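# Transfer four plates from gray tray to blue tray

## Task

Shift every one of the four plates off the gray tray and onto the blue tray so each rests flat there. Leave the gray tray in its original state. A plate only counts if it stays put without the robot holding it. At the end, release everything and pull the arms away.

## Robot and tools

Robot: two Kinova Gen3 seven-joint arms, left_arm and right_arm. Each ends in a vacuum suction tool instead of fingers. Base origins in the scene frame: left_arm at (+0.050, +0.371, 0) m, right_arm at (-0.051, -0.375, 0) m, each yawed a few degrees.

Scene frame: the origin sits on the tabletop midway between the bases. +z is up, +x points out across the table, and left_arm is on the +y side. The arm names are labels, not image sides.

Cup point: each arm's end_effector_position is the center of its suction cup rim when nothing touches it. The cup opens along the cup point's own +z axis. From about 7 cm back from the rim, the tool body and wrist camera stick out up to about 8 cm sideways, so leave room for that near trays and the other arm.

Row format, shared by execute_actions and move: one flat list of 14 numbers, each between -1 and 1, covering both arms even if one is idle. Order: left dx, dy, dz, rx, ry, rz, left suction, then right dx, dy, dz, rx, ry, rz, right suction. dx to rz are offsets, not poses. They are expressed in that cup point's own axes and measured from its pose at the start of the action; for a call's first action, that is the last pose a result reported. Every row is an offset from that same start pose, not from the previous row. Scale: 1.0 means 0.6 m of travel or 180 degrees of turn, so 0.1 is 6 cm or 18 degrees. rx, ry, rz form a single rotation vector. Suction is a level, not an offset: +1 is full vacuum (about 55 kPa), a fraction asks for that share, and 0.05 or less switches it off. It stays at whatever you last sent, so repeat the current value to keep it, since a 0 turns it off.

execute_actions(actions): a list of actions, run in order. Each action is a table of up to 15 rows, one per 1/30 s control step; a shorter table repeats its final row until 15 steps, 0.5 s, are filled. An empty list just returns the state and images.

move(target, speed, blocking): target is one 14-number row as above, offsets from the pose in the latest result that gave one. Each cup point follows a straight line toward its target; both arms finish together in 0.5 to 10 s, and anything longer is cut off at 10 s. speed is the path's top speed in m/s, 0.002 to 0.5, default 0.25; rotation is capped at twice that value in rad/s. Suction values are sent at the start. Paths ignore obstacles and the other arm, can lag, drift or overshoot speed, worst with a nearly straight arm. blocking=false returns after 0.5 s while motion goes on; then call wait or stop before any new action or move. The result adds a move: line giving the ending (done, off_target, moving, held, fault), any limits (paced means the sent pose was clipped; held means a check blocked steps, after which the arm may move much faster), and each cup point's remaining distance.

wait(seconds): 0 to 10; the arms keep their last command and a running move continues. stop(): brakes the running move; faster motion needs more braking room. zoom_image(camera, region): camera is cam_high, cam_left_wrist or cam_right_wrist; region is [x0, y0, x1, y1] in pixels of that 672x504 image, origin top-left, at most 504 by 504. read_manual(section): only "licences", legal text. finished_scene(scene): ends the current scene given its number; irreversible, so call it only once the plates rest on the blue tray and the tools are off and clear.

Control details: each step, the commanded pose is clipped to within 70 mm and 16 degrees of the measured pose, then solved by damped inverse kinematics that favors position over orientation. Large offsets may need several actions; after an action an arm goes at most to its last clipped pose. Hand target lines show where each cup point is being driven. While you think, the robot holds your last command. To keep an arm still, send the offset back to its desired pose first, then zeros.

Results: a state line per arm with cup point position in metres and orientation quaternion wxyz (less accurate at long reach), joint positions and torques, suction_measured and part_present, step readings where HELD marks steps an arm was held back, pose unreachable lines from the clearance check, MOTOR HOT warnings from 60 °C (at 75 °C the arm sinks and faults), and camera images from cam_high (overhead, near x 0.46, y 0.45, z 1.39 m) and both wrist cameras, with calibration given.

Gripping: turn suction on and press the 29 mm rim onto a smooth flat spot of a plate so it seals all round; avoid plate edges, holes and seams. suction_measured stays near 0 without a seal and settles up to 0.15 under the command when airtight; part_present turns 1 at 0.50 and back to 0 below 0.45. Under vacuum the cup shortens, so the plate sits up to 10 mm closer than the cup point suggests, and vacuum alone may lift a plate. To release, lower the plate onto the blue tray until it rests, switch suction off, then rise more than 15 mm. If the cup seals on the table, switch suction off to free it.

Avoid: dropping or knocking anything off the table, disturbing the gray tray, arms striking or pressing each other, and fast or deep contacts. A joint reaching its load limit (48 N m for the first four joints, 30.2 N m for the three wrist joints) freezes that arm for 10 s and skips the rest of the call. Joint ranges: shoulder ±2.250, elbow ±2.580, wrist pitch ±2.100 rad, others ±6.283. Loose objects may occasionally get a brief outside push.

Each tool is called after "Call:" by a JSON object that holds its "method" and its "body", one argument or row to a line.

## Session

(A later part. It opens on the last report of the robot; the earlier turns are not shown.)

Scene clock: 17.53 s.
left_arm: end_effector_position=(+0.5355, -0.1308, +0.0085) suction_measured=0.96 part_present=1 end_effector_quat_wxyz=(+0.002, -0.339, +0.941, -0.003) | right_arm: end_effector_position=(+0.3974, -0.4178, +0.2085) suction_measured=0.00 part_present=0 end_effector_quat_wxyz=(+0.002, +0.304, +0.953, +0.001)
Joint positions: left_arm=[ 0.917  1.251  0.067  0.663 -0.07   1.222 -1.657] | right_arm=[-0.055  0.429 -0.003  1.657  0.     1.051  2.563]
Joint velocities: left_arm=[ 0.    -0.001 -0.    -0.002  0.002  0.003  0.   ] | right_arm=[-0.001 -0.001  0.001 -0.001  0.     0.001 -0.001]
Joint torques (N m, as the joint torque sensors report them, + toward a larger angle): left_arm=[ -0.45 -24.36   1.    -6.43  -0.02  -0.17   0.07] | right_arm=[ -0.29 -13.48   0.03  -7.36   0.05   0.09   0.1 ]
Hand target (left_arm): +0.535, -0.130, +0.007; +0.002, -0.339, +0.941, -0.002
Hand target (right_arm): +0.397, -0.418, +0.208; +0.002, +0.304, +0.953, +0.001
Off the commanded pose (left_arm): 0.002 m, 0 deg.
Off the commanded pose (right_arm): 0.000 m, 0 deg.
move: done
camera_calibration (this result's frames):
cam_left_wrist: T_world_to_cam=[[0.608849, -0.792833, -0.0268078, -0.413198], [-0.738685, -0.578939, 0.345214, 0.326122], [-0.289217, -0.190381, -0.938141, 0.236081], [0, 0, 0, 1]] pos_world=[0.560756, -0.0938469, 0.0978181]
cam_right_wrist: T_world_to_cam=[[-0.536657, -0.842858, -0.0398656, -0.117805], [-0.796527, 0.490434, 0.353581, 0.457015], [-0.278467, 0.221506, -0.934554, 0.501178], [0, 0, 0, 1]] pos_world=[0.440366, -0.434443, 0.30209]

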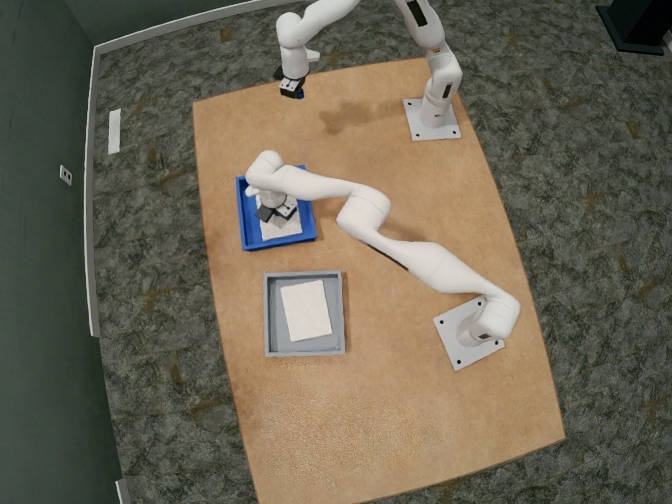

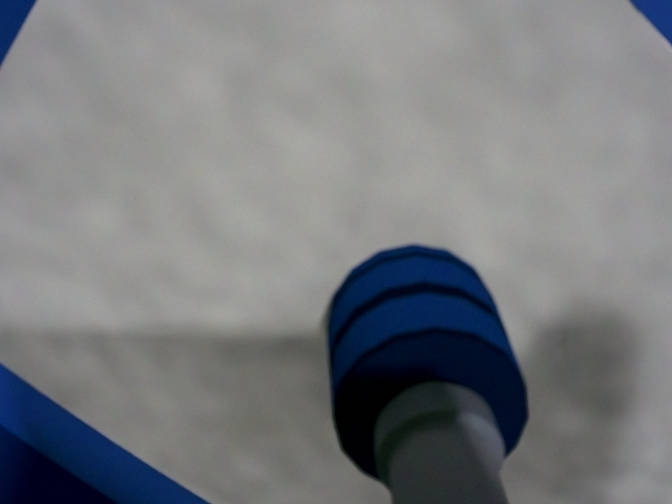

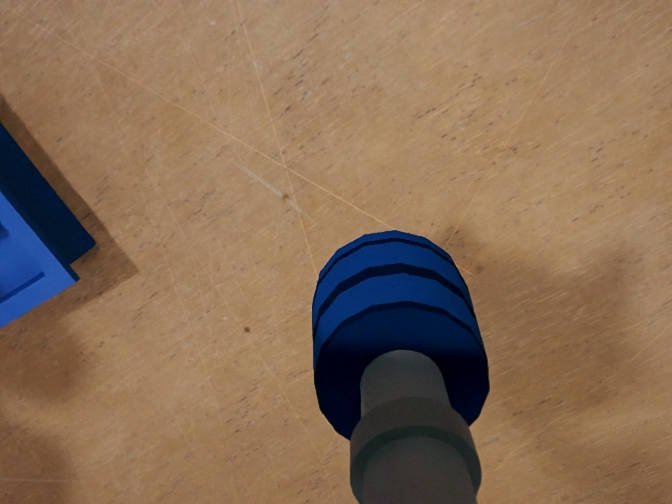

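Call:
{"method": "move", "body": {
  "target": [0,0,-0.115,0,0,0,0,0,0,0,0,0,0,0],
  "speed": 0.1
}}

Call:
{"method": "move", "body": {
  "target": [-0.313,0.433,0,-0.001,0,0,0,0,0,0,0,0,0,0],
  "speed": 0.4
}}

Call:
{"method": "move", "body": {
  "target": [0,0,0.108,0,0,0,1,0,0,0,0,0,0,0],
  "speed": 0.1
}}

Scene clock: 19.07 s.
left_arm: end_effector_position=(+0.5352, -0.1306, +0.0774) suction_measured=0.01 part_present=0 end_effector_quat_wxyz=(+0.002, -0.339, +0.941, -0.003) | right_arm: end_effector_position=(+0.3974, -0.4178, +0.2085) suction_measured=0.00 part_present=0 end_effector_quat_wxyz=(+0.002, +0.304, +0.953, +0.001)
Joint positions: left_arm=[ 0.917  1.175  0.072  0.611 -0.07   1.35  -1.659] | right_arm=[-0.055  0.429 -0.003  1.657  0.     1.051  2.563]
Joint velocities: left_arm=[ 0.    -0.001 -0.001  0.    -0.     0.     0.002] | right_arm=[-0.001  0.    -0.     0.    -0.     0.001 -0.   ]
Joint torques (N m, as the joint torque sensors report them, + toward a larger angle): left_arm=[ -0.48 -24.87   1.1   -6.82   0.05   0.05   0.  ] | right_arm=[ -0.26 -13.54  -0.03  -7.42   0.02   0.08   0.07]
Hand target (left_arm): +0.535, -0.131, +0.077; +0.002, -0.339, +0.941, -0.003
Hand target (right_arm): +0.397, -0.418, +0.208; +0.002, +0.304, +0.953, +0.001
Off the commanded pose (left_arm): 0.000 m, 0 deg.
Off the commanded pose (right_arm): 0.000 m, 0 deg.
move: done
camera_calibration (this result's frames):
cam_left_wrist: T_world_to_cam=[[0.608817, -0.792856, -0.0268648, -0.411024], [-0.738648, -0.578895, 0.34537, 0.302141], [-0.28938, -0.190423, -0.938082, 0.300767], [0, 0, 0, 1]] pos_world=[0.56045, -0.0937018, 0.166752]
cam_right_wrist: T_world_to_cam=[[-0.536658, -0.842858, -0.039866, -0.117805], [-0.796527, 0.490434, 0.35358, 0.457016], [-0.278466, 0.221506, -0.934554, 0.501178], [0, 0, 0, 1]] pos_world=[0.440366, -0.434443, 0.302089]

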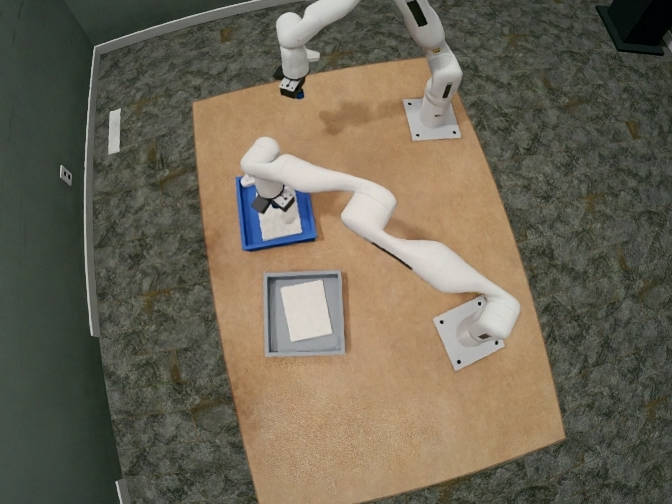

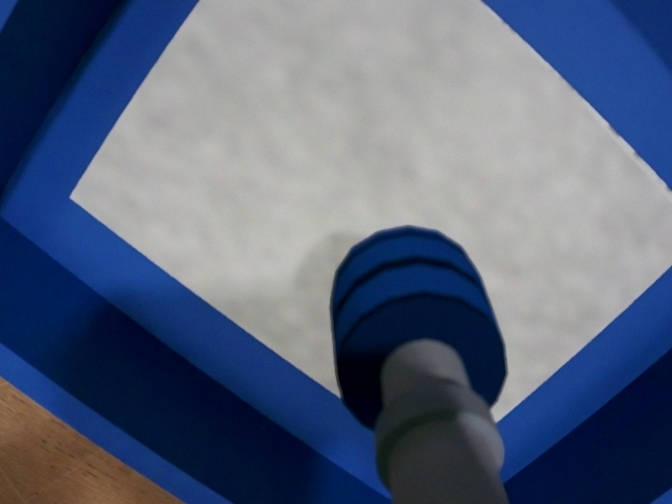

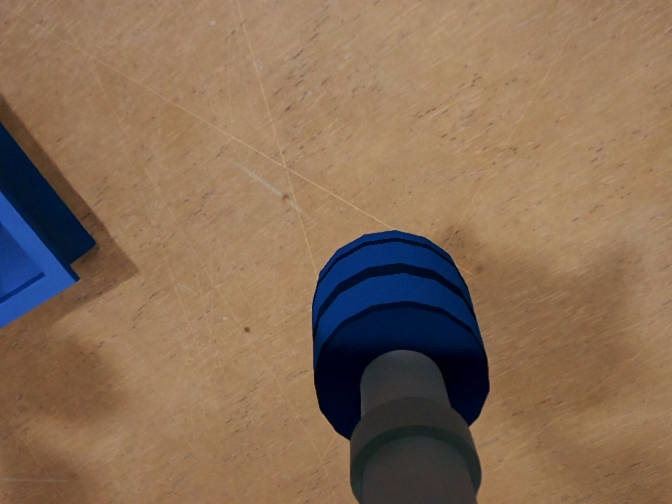

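Scene clock: 20.57 s.
left_arm: end_effector_position=(+0.5135, +0.1901, +0.0764) suction_measured=0.01 part_present=0 end_effector_quat_wxyz=(+0.002, -0.340, +0.940, -0.001) | right_arm: end_effector_position=(+0.3974, -0.4178, +0.2085) suction_measured=0.00 part_present=0 end_effector_quat_wxyz=(+0.002, +0.304, +0.953, +0.001)
Joint positions: left_arm=[ 0.465  0.711  0.043  1.651 -0.043  0.776 -2.089] | right_arm=[-0.055  0.429 -0.003  1.657  0.     1.051  2.563]
Joint velocities: left_arm=[-0.002 -0.002 -0.001  0.     0.001 -0.    -0.002] | right_arm=[ 0.     0.     0.001  0.    -0.    -0.001 -0.   ]
Joint torques (N m, as the joint torque sensors report them, + toward a larger angle): left_arm=[ -0.39 -17.96   0.77  -4.76   0.1    0.     0.03] | right_arm=[ -0.22 -13.45   0.13  -7.33   0.11  -0.01   0.11]
Hand target (left_arm): +0.514, +0.190, +0.077; +0.002, -0.340, +0.940, -0.001
Hand target (right_arm): +0.397, -0.418, +0.208; +0.002, +0.304, +0.953, +0.001
Off the commanded pose (left_arm): 0.001 m, 0 deg.
Off the commanded pose (right_arm): 0.000 m, 0 deg.
move: done; limits=paced
camera_calibration (this result's frames):
cam_left_wrist: T_world_to_cam=[[0.610244, -0.791597, -0.031257, -0.14421], [-0.737118, -0.581818, 0.343722, 0.472008], [-0.290275, -0.186714, -0.938551, 0.354451], [0, 0, 0, 1]] pos_world=[0.538817, 0.226647, 0.165924]
cam_right_wrist: T_world_to_cam=[[-0.536658, -0.842858, -0.0398661, -0.117804], [-0.796527, 0.490435, 0.35358, 0.457017], [-0.278466, 0.221506, -0.934554, 0.501178], [0, 0, 0, 1]] pos_world=[0.440367, -0.434443, 0.302089]

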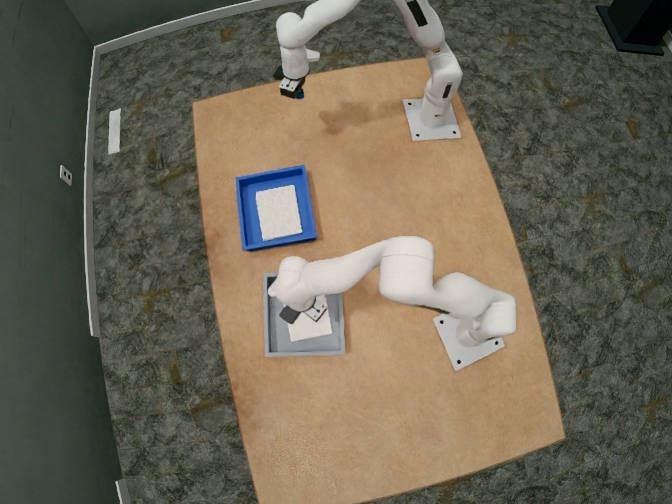

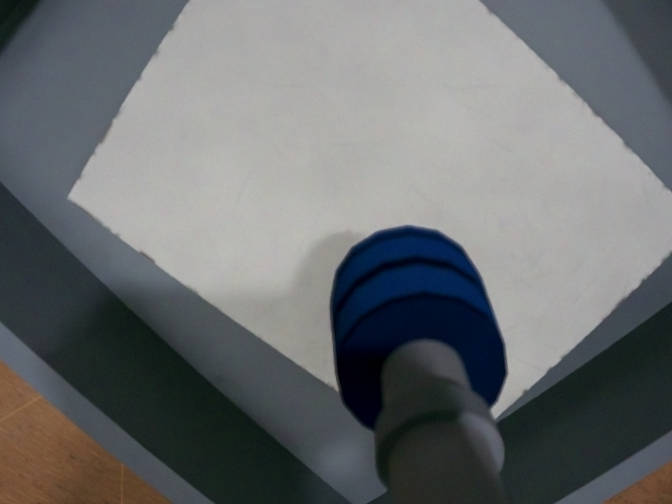

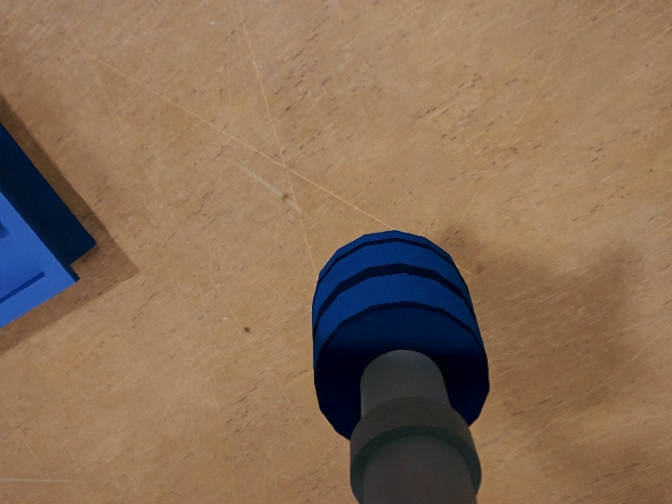

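Scene clock: 21.60 s.
left_arm: end_effector_position=(+0.5135, +0.1904, +0.0115) suction_measured=0.58 part_present=1 end_effector_quat_wxyz=(+0.002, -0.340, +0.940, -0.000) | right_arm: end_effector_position=(+0.3974, -0.4178, +0.2085) suction_measured=0.00 part_present=0 end_effector_quat_wxyz=(+0.002, +0.304, +0.953, +0.001)
Joint positions: left_arm=[ 0.471  0.829  0.034  1.682 -0.047  0.627 -2.085] | right_arm=[-0.055  0.429 -0.003  1.657  0.     1.051  2.563]
Joint velocities: left_arm=[ 0.     0.     0.    -0.002 -0.002  0.    -0.   ] | right_arm=[-0.001  0.001  0.001  0.     0.001 -0.    -0.002]
Joint torques (N m, as the joint torque sensors report them, + toward a larger angle): left_arm=[ -0.36 -18.99   0.61  -4.07   0.05   0.25   0.01] | right_arm=[ -0.26 -13.46  -0.09  -7.35   0.06   0.11   0.08]
Hand target (left_arm): +0.514, +0.190, +0.012; +0.002, -0.340, +0.940, -0.000
Hand target (right_arm): +0.397, -0.418, +0.208; +0.002, +0.304, +0.953, +0.001
Off the commanded pose (left_arm): 0.000 m, 0 deg.
Off the commanded pose (right_arm): 0.000 m, 0 deg.
move: done
camera_calibration (this result's frames):
cam_left_wrist: T_world_to_cam=[[0.610217, -0.791593, -0.0318708, -0.146008], [-0.737048, -0.582002, 0.34356, 0.494486], [-0.290508, -0.186156, -0.93859, 0.29357], [0, 0, 0, 1]] pos_world=[0.538842, 0.226862, 0.101003]
cam_right_wrist: T_world_to_cam=[[-0.536658, -0.842858, -0.0398666, -0.117804], [-0.796527, 0.490435, 0.353579, 0.457019], [-0.278465, 0.221506, -0.934555, 0.501177], [0, 0, 0, 1]] pos_world=[0.440368, -0.434443, 0.302089]

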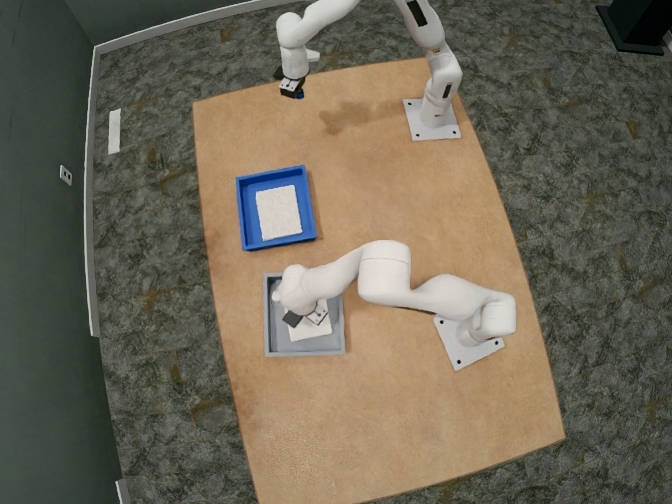

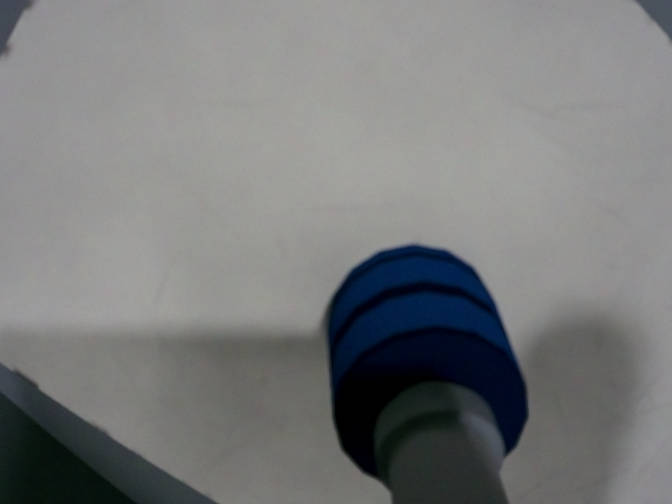

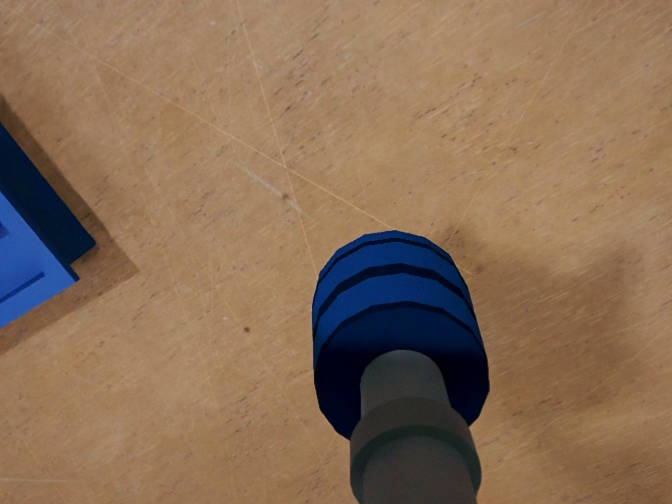

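Call:
{"method": "move", "body": {
  "target": [0,0,-0.105,0,0,0,1,0,0,0,0,0,0,0],
  "speed": 0.15
}}

Call:
{"method": "move", "body": {
  "target": [0.313,-0.433,0,0,0,0,1,0,0,0,0,0,0,0],
  "speed": 0.35
}}

Call:
{"method": "move", "body": {
  "target": [0,0,0.103,0,0,0,1,0,0,0,0,0,0,0],
  "speed": 0.1
}}

Scene clock: 22.63 s.
left_arm: end_effector_position=(+0.5132, +0.1902, +0.0742) suction_measured=1.00 part_present=1 end_effector_quat_wxyz=(+0.002, -0.340, +0.940, -0.000) | right_arm: end_effector_position=(+0.3974, -0.4178, +0.2085) suction_measured=0.00 part_present=0 end_effector_quat_wxyz=(+0.002, +0.304, +0.953, +0.001)
Joint positions: left_arm=[ 0.466  0.715  0.042  1.652 -0.043  0.772 -2.089] | right_arm=[-0.055  0.429 -0.003  1.657  0.     1.051  2.563]
Joint velocities: left_arm=[-0.    -0.005 -0.     0.    -0.001 -0.    -0.   ] | right_arm=[-0.002  0.002  0.     0.    -0.     0.001 -0.001]
Joint torques (N m, as the joint torque sensors report them, + toward a larger angle): left_arm=[ -0.37 -18.1    1.07  -5.01  -0.1   -0.02  -0.08] | right_arm=[ -0.19 -13.55  -0.01  -7.36   0.08   0.07   0.04]
Hand target (left_arm): +0.513, +0.190, +0.075; +0.002, -0.340, +0.940, -0.000
Hand target (right_arm): +0.397, -0.418, +0.208; +0.002, +0.304, +0.953, +0.001
Off the commanded pose (left_arm): 0.000 m, 0 deg.
Off the commanded pose (right_arm): 0.000 m, 0 deg.
move: done
camera_calibration (this result's frames):
cam_left_wrist: T_world_to_cam=[[0.610198, -0.7916, -0.0320658, -0.143977], [-0.736815, -0.581911, 0.344215, 0.472449], [-0.29114, -0.186413, -0.938343, 0.352696], [0, 0, 0, 1]] pos_world=[0.538646, 0.226699, 0.16371]
cam_right_wrist: T_world_to_cam=[[-0.536658, -0.842857, -0.0398668, -0.117803], [-0.796527, 0.490435, 0.353579, 0.45702], [-0.278464, 0.221506, -0.934555, 0.501177], [0, 0, 0, 1]] pos_world=[0.440368, -0.434444, 0.302089]

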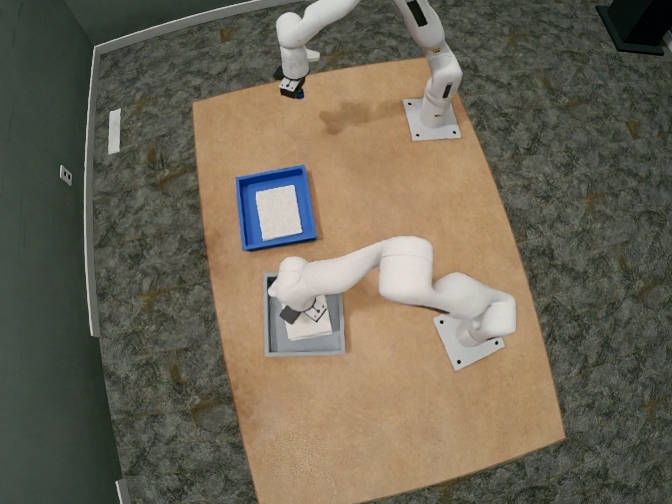

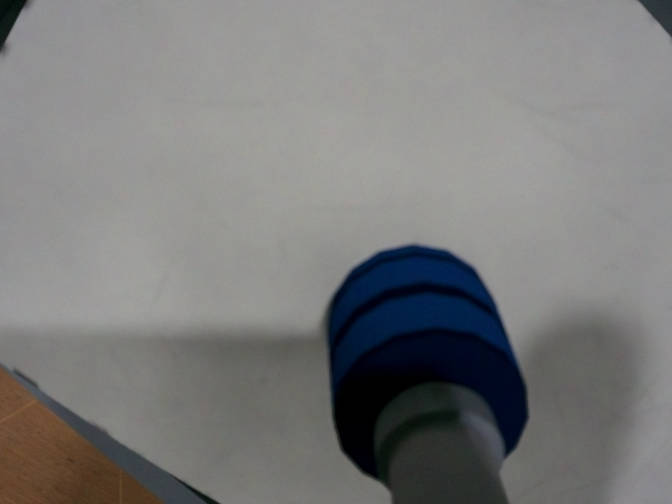

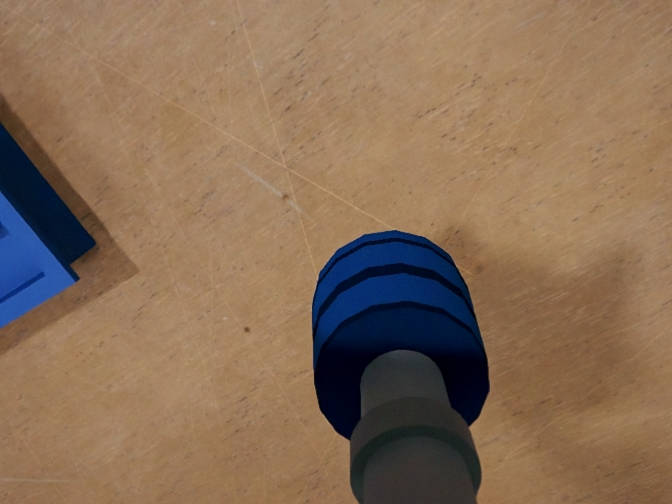

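Scene clock: 24.20 s.
left_arm: end_effector_position=(+0.5350, -0.1307, +0.0755) suction_measured=0.98 part_present=1 end_effector_quat_wxyz=(+0.002, -0.339, +0.941, -0.002) | right_arm: end_effector_position=(+0.3974, -0.4178, +0.2085) suction_measured=0.00 part_present=0 end_effector_quat_wxyz=(+0.002, +0.304, +0.953, +0.001)
Joint positions: left_arm=[ 0.92   1.179  0.061  0.606 -0.059  1.352 -1.662] | right_arm=[-0.055  0.429 -0.003  1.657  0.     1.051  2.563]
Joint velocities: left_arm=[ 0.003  0.02   0.001 -0.014 -0.002  0.006  0.   ] | right_arm=[ 0.     0.     0.001  0.    -0.001  0.     0.001]
Joint torques (N m, as the joint torque sensors report them, + toward a larger angle): left_arm=[ -0.8  -26.08   0.89  -6.8   -0.05   0.    -0.06] | right_arm=[ -0.15 -13.48  -0.1   -7.28   0.12   0.1    0.02]
Hand target (left_arm): +0.535, -0.131, +0.074; +0.001, -0.339, +0.941, -0.001
Hand target (right_arm): +0.397, -0.418, +0.208; +0.002, +0.304, +0.953, +0.001
Off the commanded pose (left_arm): 0.002 m, 0 deg.
Off the commanded pose (right_arm): 0.000 m, 0 deg.
move: done
camera_calibration (this result's frames):
cam_left_wrist: T_world_to_cam=[[0.608669, -0.792884, -0.029269, -0.410809], [-0.738077, -0.579361, 0.345809, 0.302226], [-0.291144, -0.18888, -0.937848, 0.300043], [0, 0, 0, 1]] pos_world=[0.560468, -0.0939545, 0.164858]
cam_right_wrist: T_world_to_cam=[[-0.536658, -0.842857, -0.039867, -0.117803], [-0.796527, 0.490435, 0.353578, 0.45702], [-0.278464, 0.221506, -0.934555, 0.501177], [0, 0, 0, 1]] pos_world=[0.440369, -0.434444, 0.302088]

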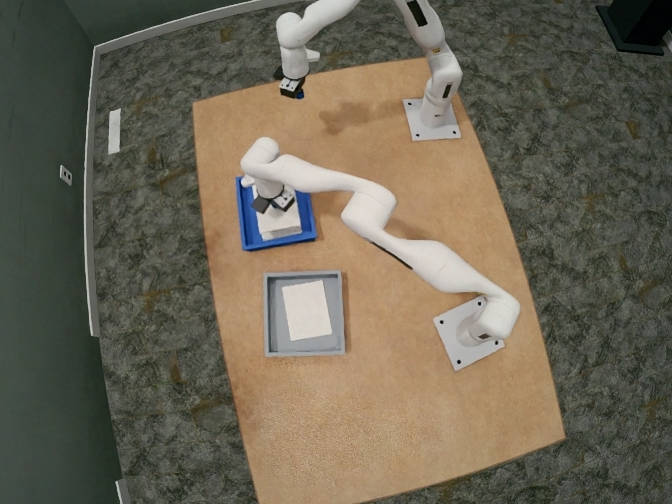

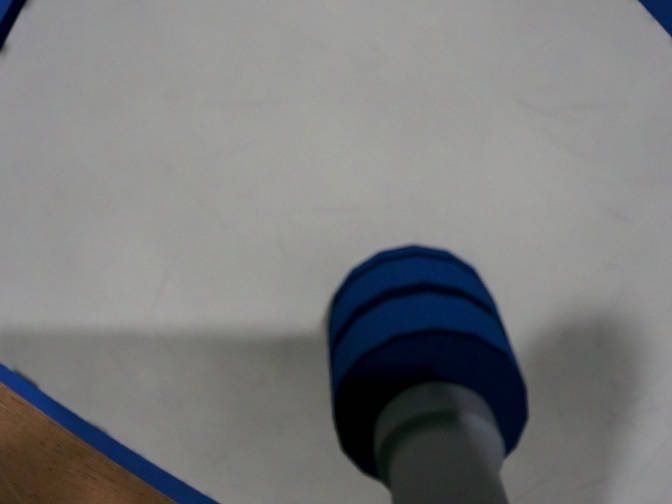

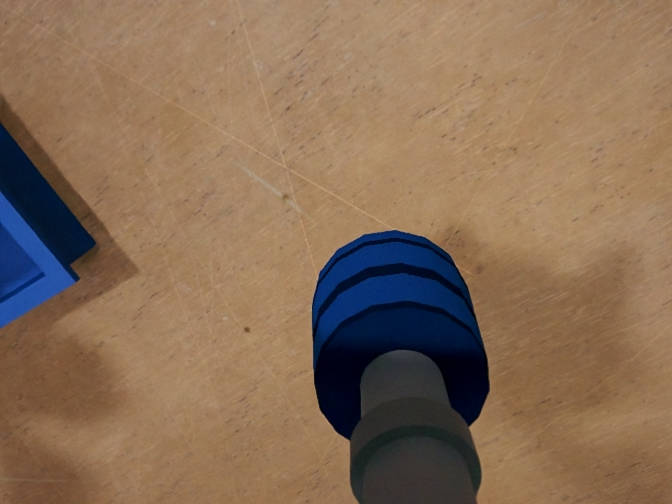

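Scene clock: 25.10 s.
left_arm: end_effector_position=(+0.5355, -0.1311, +0.0146) suction_measured=0.96 part_present=1 end_effector_quat_wxyz=(+0.002, -0.339, +0.941, -0.003) | right_arm: end_effector_position=(+0.3974, -0.4178, +0.2085) suction_measured=0.00 part_present=0 end_effector_quat_wxyz=(+0.002, +0.304, +0.953, +0.001)
Joint positions: left_arm=[ 0.92   1.245  0.057  0.655 -0.059  1.236 -1.661] | right_arm=[-0.055  0.429 -0.003  1.657  0.     1.051  2.563]
Joint velocities: left_arm=[-0.     0.     0.    -0.001  0.001  0.001 -0.   ] | right_arm=[ 0.    -0.     0.     0.     0.    -0.002 -0.001]
Joint torques (N m, as the joint torque sensors report them, + toward a larger angle): left_arm=[ -0.26 -24.86   0.94  -5.99   0.     0.07   0.07] | right_arm=[ -0.29 -13.53  -0.06  -7.47   0.1    0.04   0.05]
Hand target (left_arm): +0.535, -0.131, +0.014; +0.002, -0.339, +0.941, -0.002
Hand target (right_arm): +0.397, -0.418, +0.208; +0.002, +0.304, +0.953, +0.001
Off the commanded pose (left_arm): 0.001 m, 0 deg.
Off the commanded pose (right_arm): 0.000 m, 0 deg.
move: done
camera_calibration (this result's frames):
cam_left_wrist: T_world_to_cam=[[0.608752, -0.792876, -0.0277361, -0.413241], [-0.738462, -0.57906, 0.345488, 0.3237], [-0.28999, -0.189835, -0.938013, 0.242301], [0, 0, 0, 1]] pos_world=[0.560867, -0.0942093, 0.103985]
cam_right_wrist: T_world_to_cam=[[-0.536658, -0.842857, -0.0398673, -0.117803], [-0.796528, 0.490435, 0.353578, 0.457021], [-0.278463, 0.221506, -0.934555, 0.501177], [0, 0, 0, 1]] pos_world=[0.44037, -0.434444, 0.302088]

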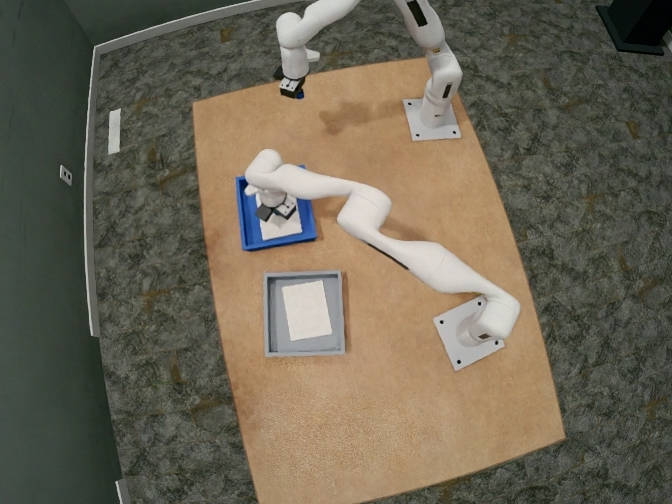

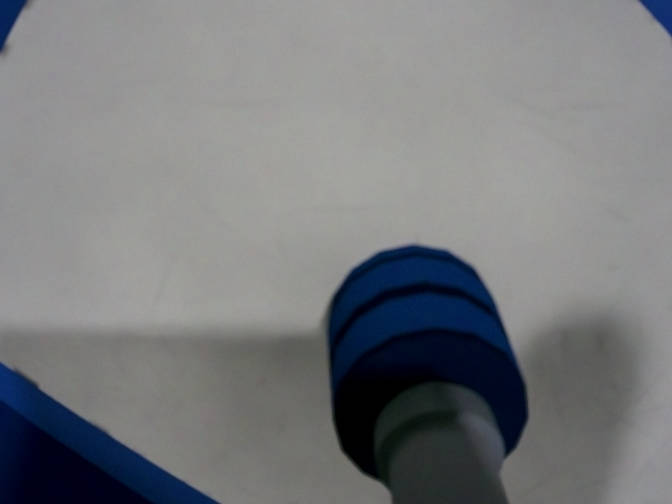

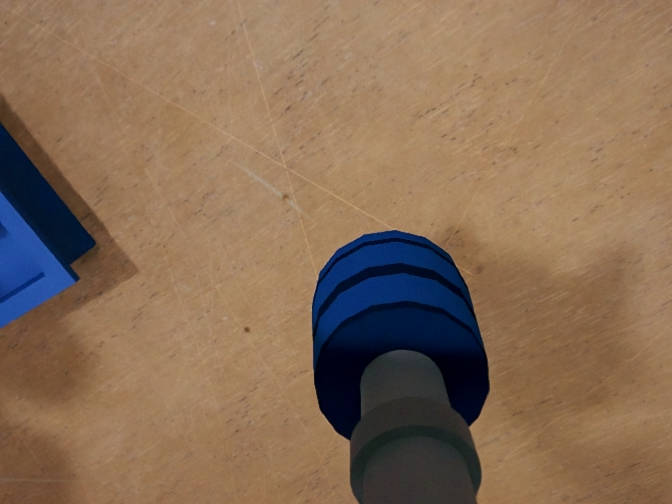

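Call:
{"method": "move", "body": {
  "target": [0,0,-0.105,0,0,0,0,0,0,0,0,0,0,0],
  "speed": 0.1
}}

Call:
{"method": "move", "body": {
  "target": [-0.31,0.433,0,-0.001,0,0,0,0,0,0,0,0,0,0],
  "speed": 0.4
}}

Call:
{"method": "move", "body": {
  "target": [0,0,0.118,0,0,0,1,0,0,0,0,0,0,0],
  "speed": 0.1
}}

Scene clock: 26.30 s.
left_arm: end_effector_position=(+0.5353, -0.1310, +0.0776) suction_measured=0.01 part_present=0 end_effector_quat_wxyz=(+0.002, -0.339, +0.941, -0.003) | right_arm: end_effector_position=(+0.3974, -0.4178, +0.2085) suction_measured=0.00 part_present=0 end_effector_quat_wxyz=(+0.002, +0.304, +0.953, +0.001)
Joint positions: left_arm=[ 0.92   1.177  0.061  0.604 -0.059  1.355 -1.662] | right_arm=[-0.055  0.429 -0.003  1.657  0.     1.051  2.563]
Joint velocities: left_arm=[ 0.    -0.001 -0.    -0.001  0.     0.    -0.001] | right_arm=[-0.    -0.001  0.     0.     0.001 -0.003  0.001]
Joint torques (N m, as the joint torque sensors report them, + toward a larger angle): left_arm=[ -0.6  -24.66   1.11  -6.92  -0.03   0.11  -0.06] | right_arm=[ -0.29 -13.62   0.15  -7.49   0.09   0.07   0.1 ]
Hand target (left_arm): +0.535, -0.131, +0.078; +0.002, -0.339, +0.941, -0.003
Hand target (right_arm): +0.397, -0.418, +0.208; +0.002, +0.304, +0.953, +0.001
Off the commanded pose (left_arm): 0.000 m, 0 deg.
Off the commanded pose (right_arm): 0.000 m, 0 deg.
move: done
camera_calibration (this result's frames):
cam_left_wrist: T_world_to_cam=[[0.608714, -0.792903, -0.0277869, -0.411253], [-0.738435, -0.579012, 0.345628, 0.301806], [-0.290138, -0.18987, -0.93796, 0.301363], [0, 0, 0, 1]] pos_world=[0.560637, -0.0941146, 0.166927]
cam_right_wrist: T_world_to_cam=[[-0.536658, -0.842857, -0.0398675, -0.117802], [-0.796528, 0.490435, 0.353577, 0.457022], [-0.278463, 0.221506, -0.934555, 0.501176], [0, 0, 0, 1]] pos_world=[0.44037, -0.434444, 0.302088]

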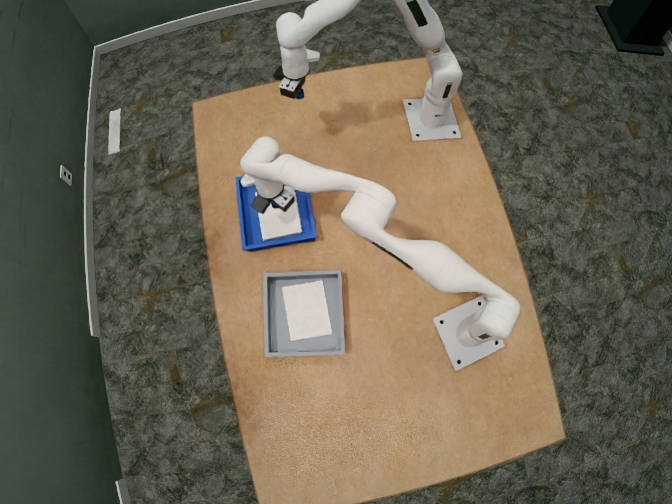

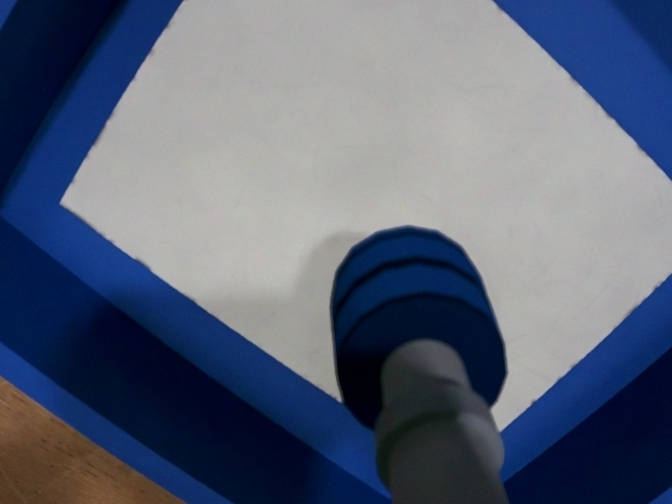

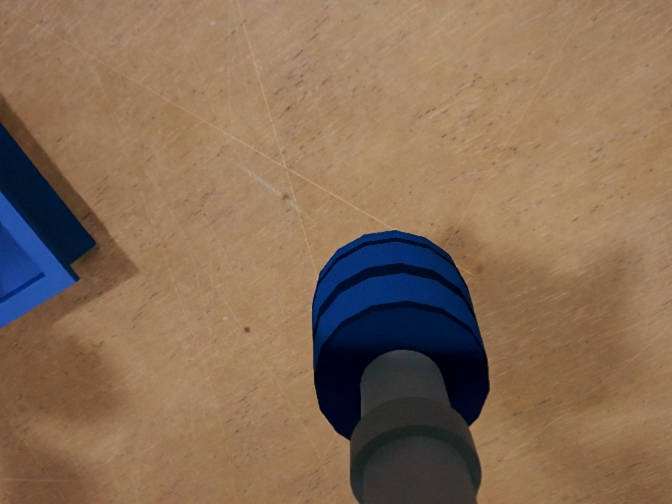

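Scene clock: 27.80 s.
left_arm: end_effector_position=(+0.5122, +0.1886, +0.0768) suction_measured=0.01 part_present=0 end_effector_quat_wxyz=(+0.002, -0.340, +0.940, -0.000) | right_arm: end_effector_position=(+0.3974, -0.4178, +0.2085) suction_measured=0.00 part_present=0 end_effector_quat_wxyz=(+0.002, +0.304, +0.953, +0.001)
Joint positions: left_arm=[ 0.477  0.71   0.031  1.652 -0.032  0.777 -2.094] | right_arm=[-0.055  0.429 -0.003  1.657  0.     1.051  2.563]
Joint velocities: left_arm=[-0.002 -0.002 -0.001 -0.001  0.     0.    -0.004] | right_arm=[-0.001 -0.001  0.    -0.     0.001  0.001  0.   ]
Joint torques (N m, as the joint torque sensors report them, + toward a larger angle): left_arm=[ -0.12 -17.4    0.64  -4.74  -0.31   0.03   0.1 ] | right_arm=[ -0.3  -13.61   0.14  -7.29   0.04   0.03  -0.02]
Hand target (left_arm): +0.512, +0.189, +0.077; +0.002, -0.340, +0.940, -0.000
Hand target (right_arm): +0.397, -0.418, +0.208; +0.002, +0.304, +0.953, +0.001
Off the commanded pose (left_arm): 0.001 m, 0 deg.
Off the commanded pose (right_arm): 0.000 m, 0 deg.
move: done; limits=paced
camera_calibration (this result's frames):
cam_left_wrist: T_world_to_cam=[[0.610152, -0.791632, -0.0321626, -0.144517], [-0.736898, -0.581941, 0.343985, 0.46998], [-0.291026, -0.186183, -0.938424, 0.354432], [0, 0, 0, 1]] pos_world=[0.537654, 0.225085, 0.166293]
cam_right_wrist: T_world_to_cam=[[-0.536658, -0.842857, -0.0398677, -0.117802], [-0.796528, 0.490435, 0.353577, 0.457023], [-0.278462, 0.221505, -0.934556, 0.501176], [0, 0, 0, 1]] pos_world=[0.440371, -0.434444, 0.302088]

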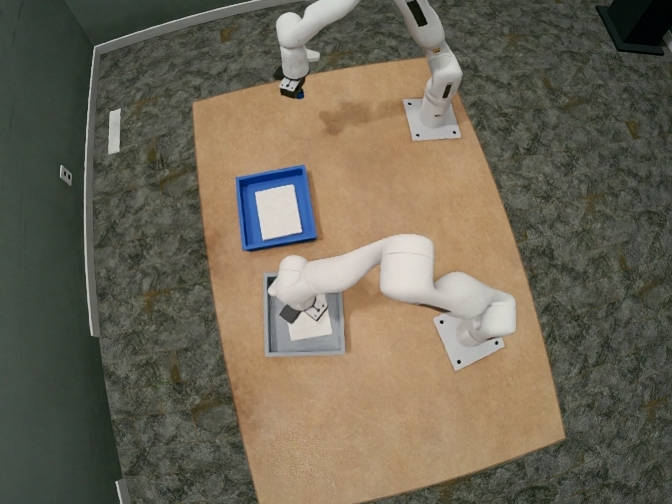

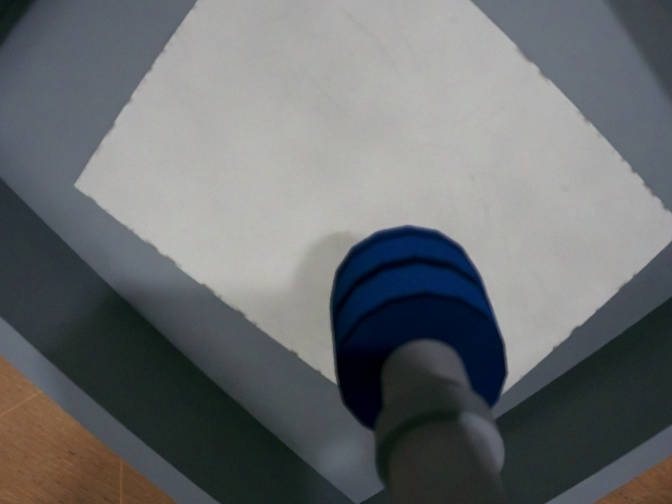

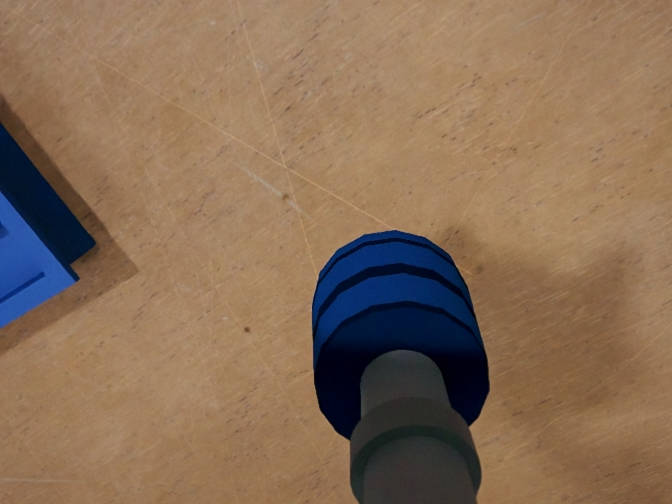

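Scene clock: 28.80 s.
left_arm: end_effector_position=(+0.5123, +0.1889, +0.0061) suction_measured=0.43 part_present=0 end_effector_quat_wxyz=(+0.002, -0.340, +0.940, +0.000) | right_arm: end_effector_position=(+0.3974, -0.4178, +0.2085) suction_measured=0.00 part_present=0 end_effector_quat_wxyz=(+0.002, +0.304, +0.953, +0.001)
Joint positions: left_arm=[ 0.481  0.839  0.023  1.684 -0.035  0.615 -2.092] | right_arm=[-0.055  0.429 -0.003  1.657  0.     1.051  2.563]
Joint velocities: left_arm=[ 0.     0.009 -0.     0.001  0.    -0.    -0.001] | right_arm=[ 0.001 -0.     0.    -0.    -0.    -0.    -0.   ]
Joint torques (N m, as the joint torque sensors report them, + toward a larger angle): left_arm=[ -0.54 -19.36   0.73  -4.08  -0.03   0.01   0.08] | right_arm=[ -0.16 -13.55   0.06  -7.2    0.12   0.03   0.13]
Hand target (left_arm): +0.512, +0.189, +0.006; +0.002, -0.340, +0.940, +0.000
Hand target (right_arm): +0.397, -0.418, +0.208; +0.002, +0.304, +0.953, +0.001
Off the commanded pose (left_arm): 0.000 m, 0 deg.
Off the commanded pose (right_arm): 0.000 m, 0 deg.
move: done
camera_calibration (this result's frames):
cam_left_wrist: T_world_to_cam=[[0.610147, -0.791625, -0.0324162, -0.146602], [-0.736985, -0.5821, 0.343529, 0.494612], [-0.290816, -0.185713, -0.938582, 0.287972], [0, 0, 0, 1]] pos_world=[0.537717, 0.22534, 0.095619]
cam_right_wrist: T_world_to_cam=[[-0.536658, -0.842857, -0.039868, -0.117802], [-0.796528, 0.490435, 0.353576, 0.457024], [-0.278461, 0.221505, -0.934556, 0.501176], [0, 0, 0, 1]] pos_world=[0.440372, -0.434444, 0.302087]

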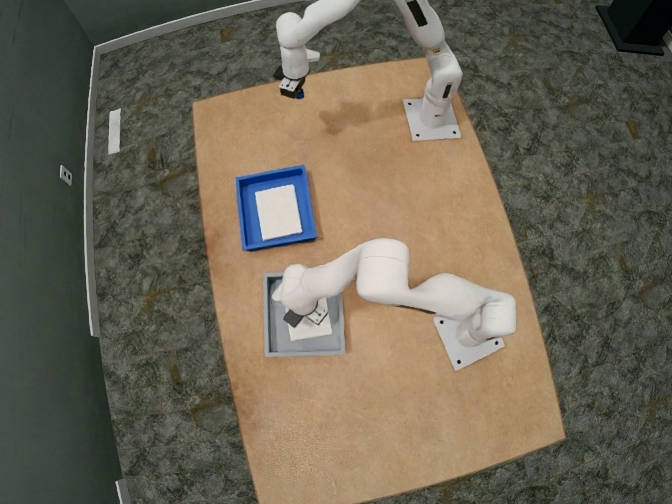

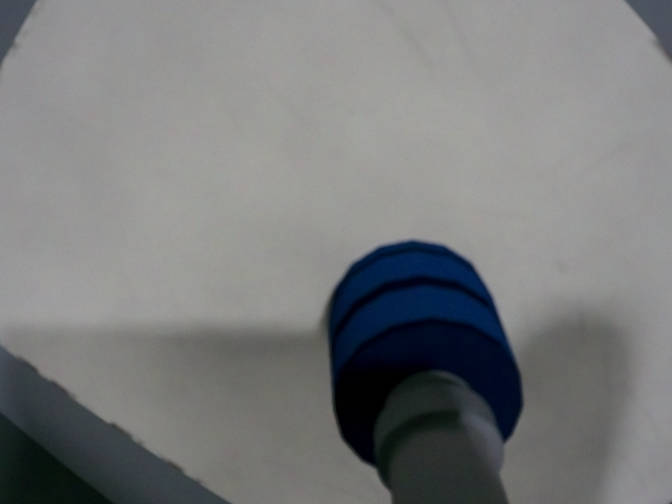

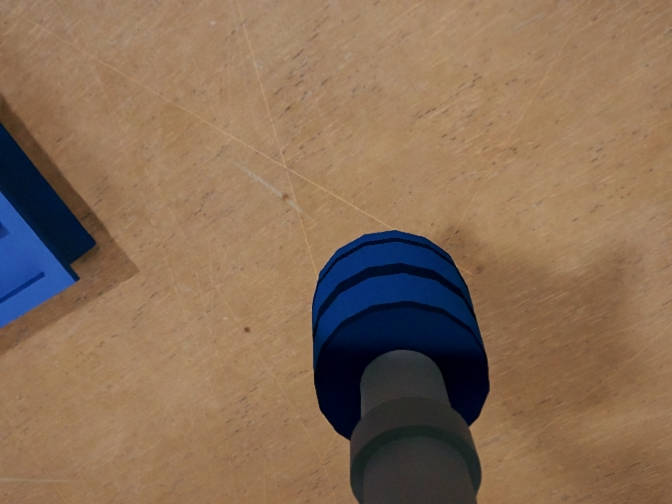

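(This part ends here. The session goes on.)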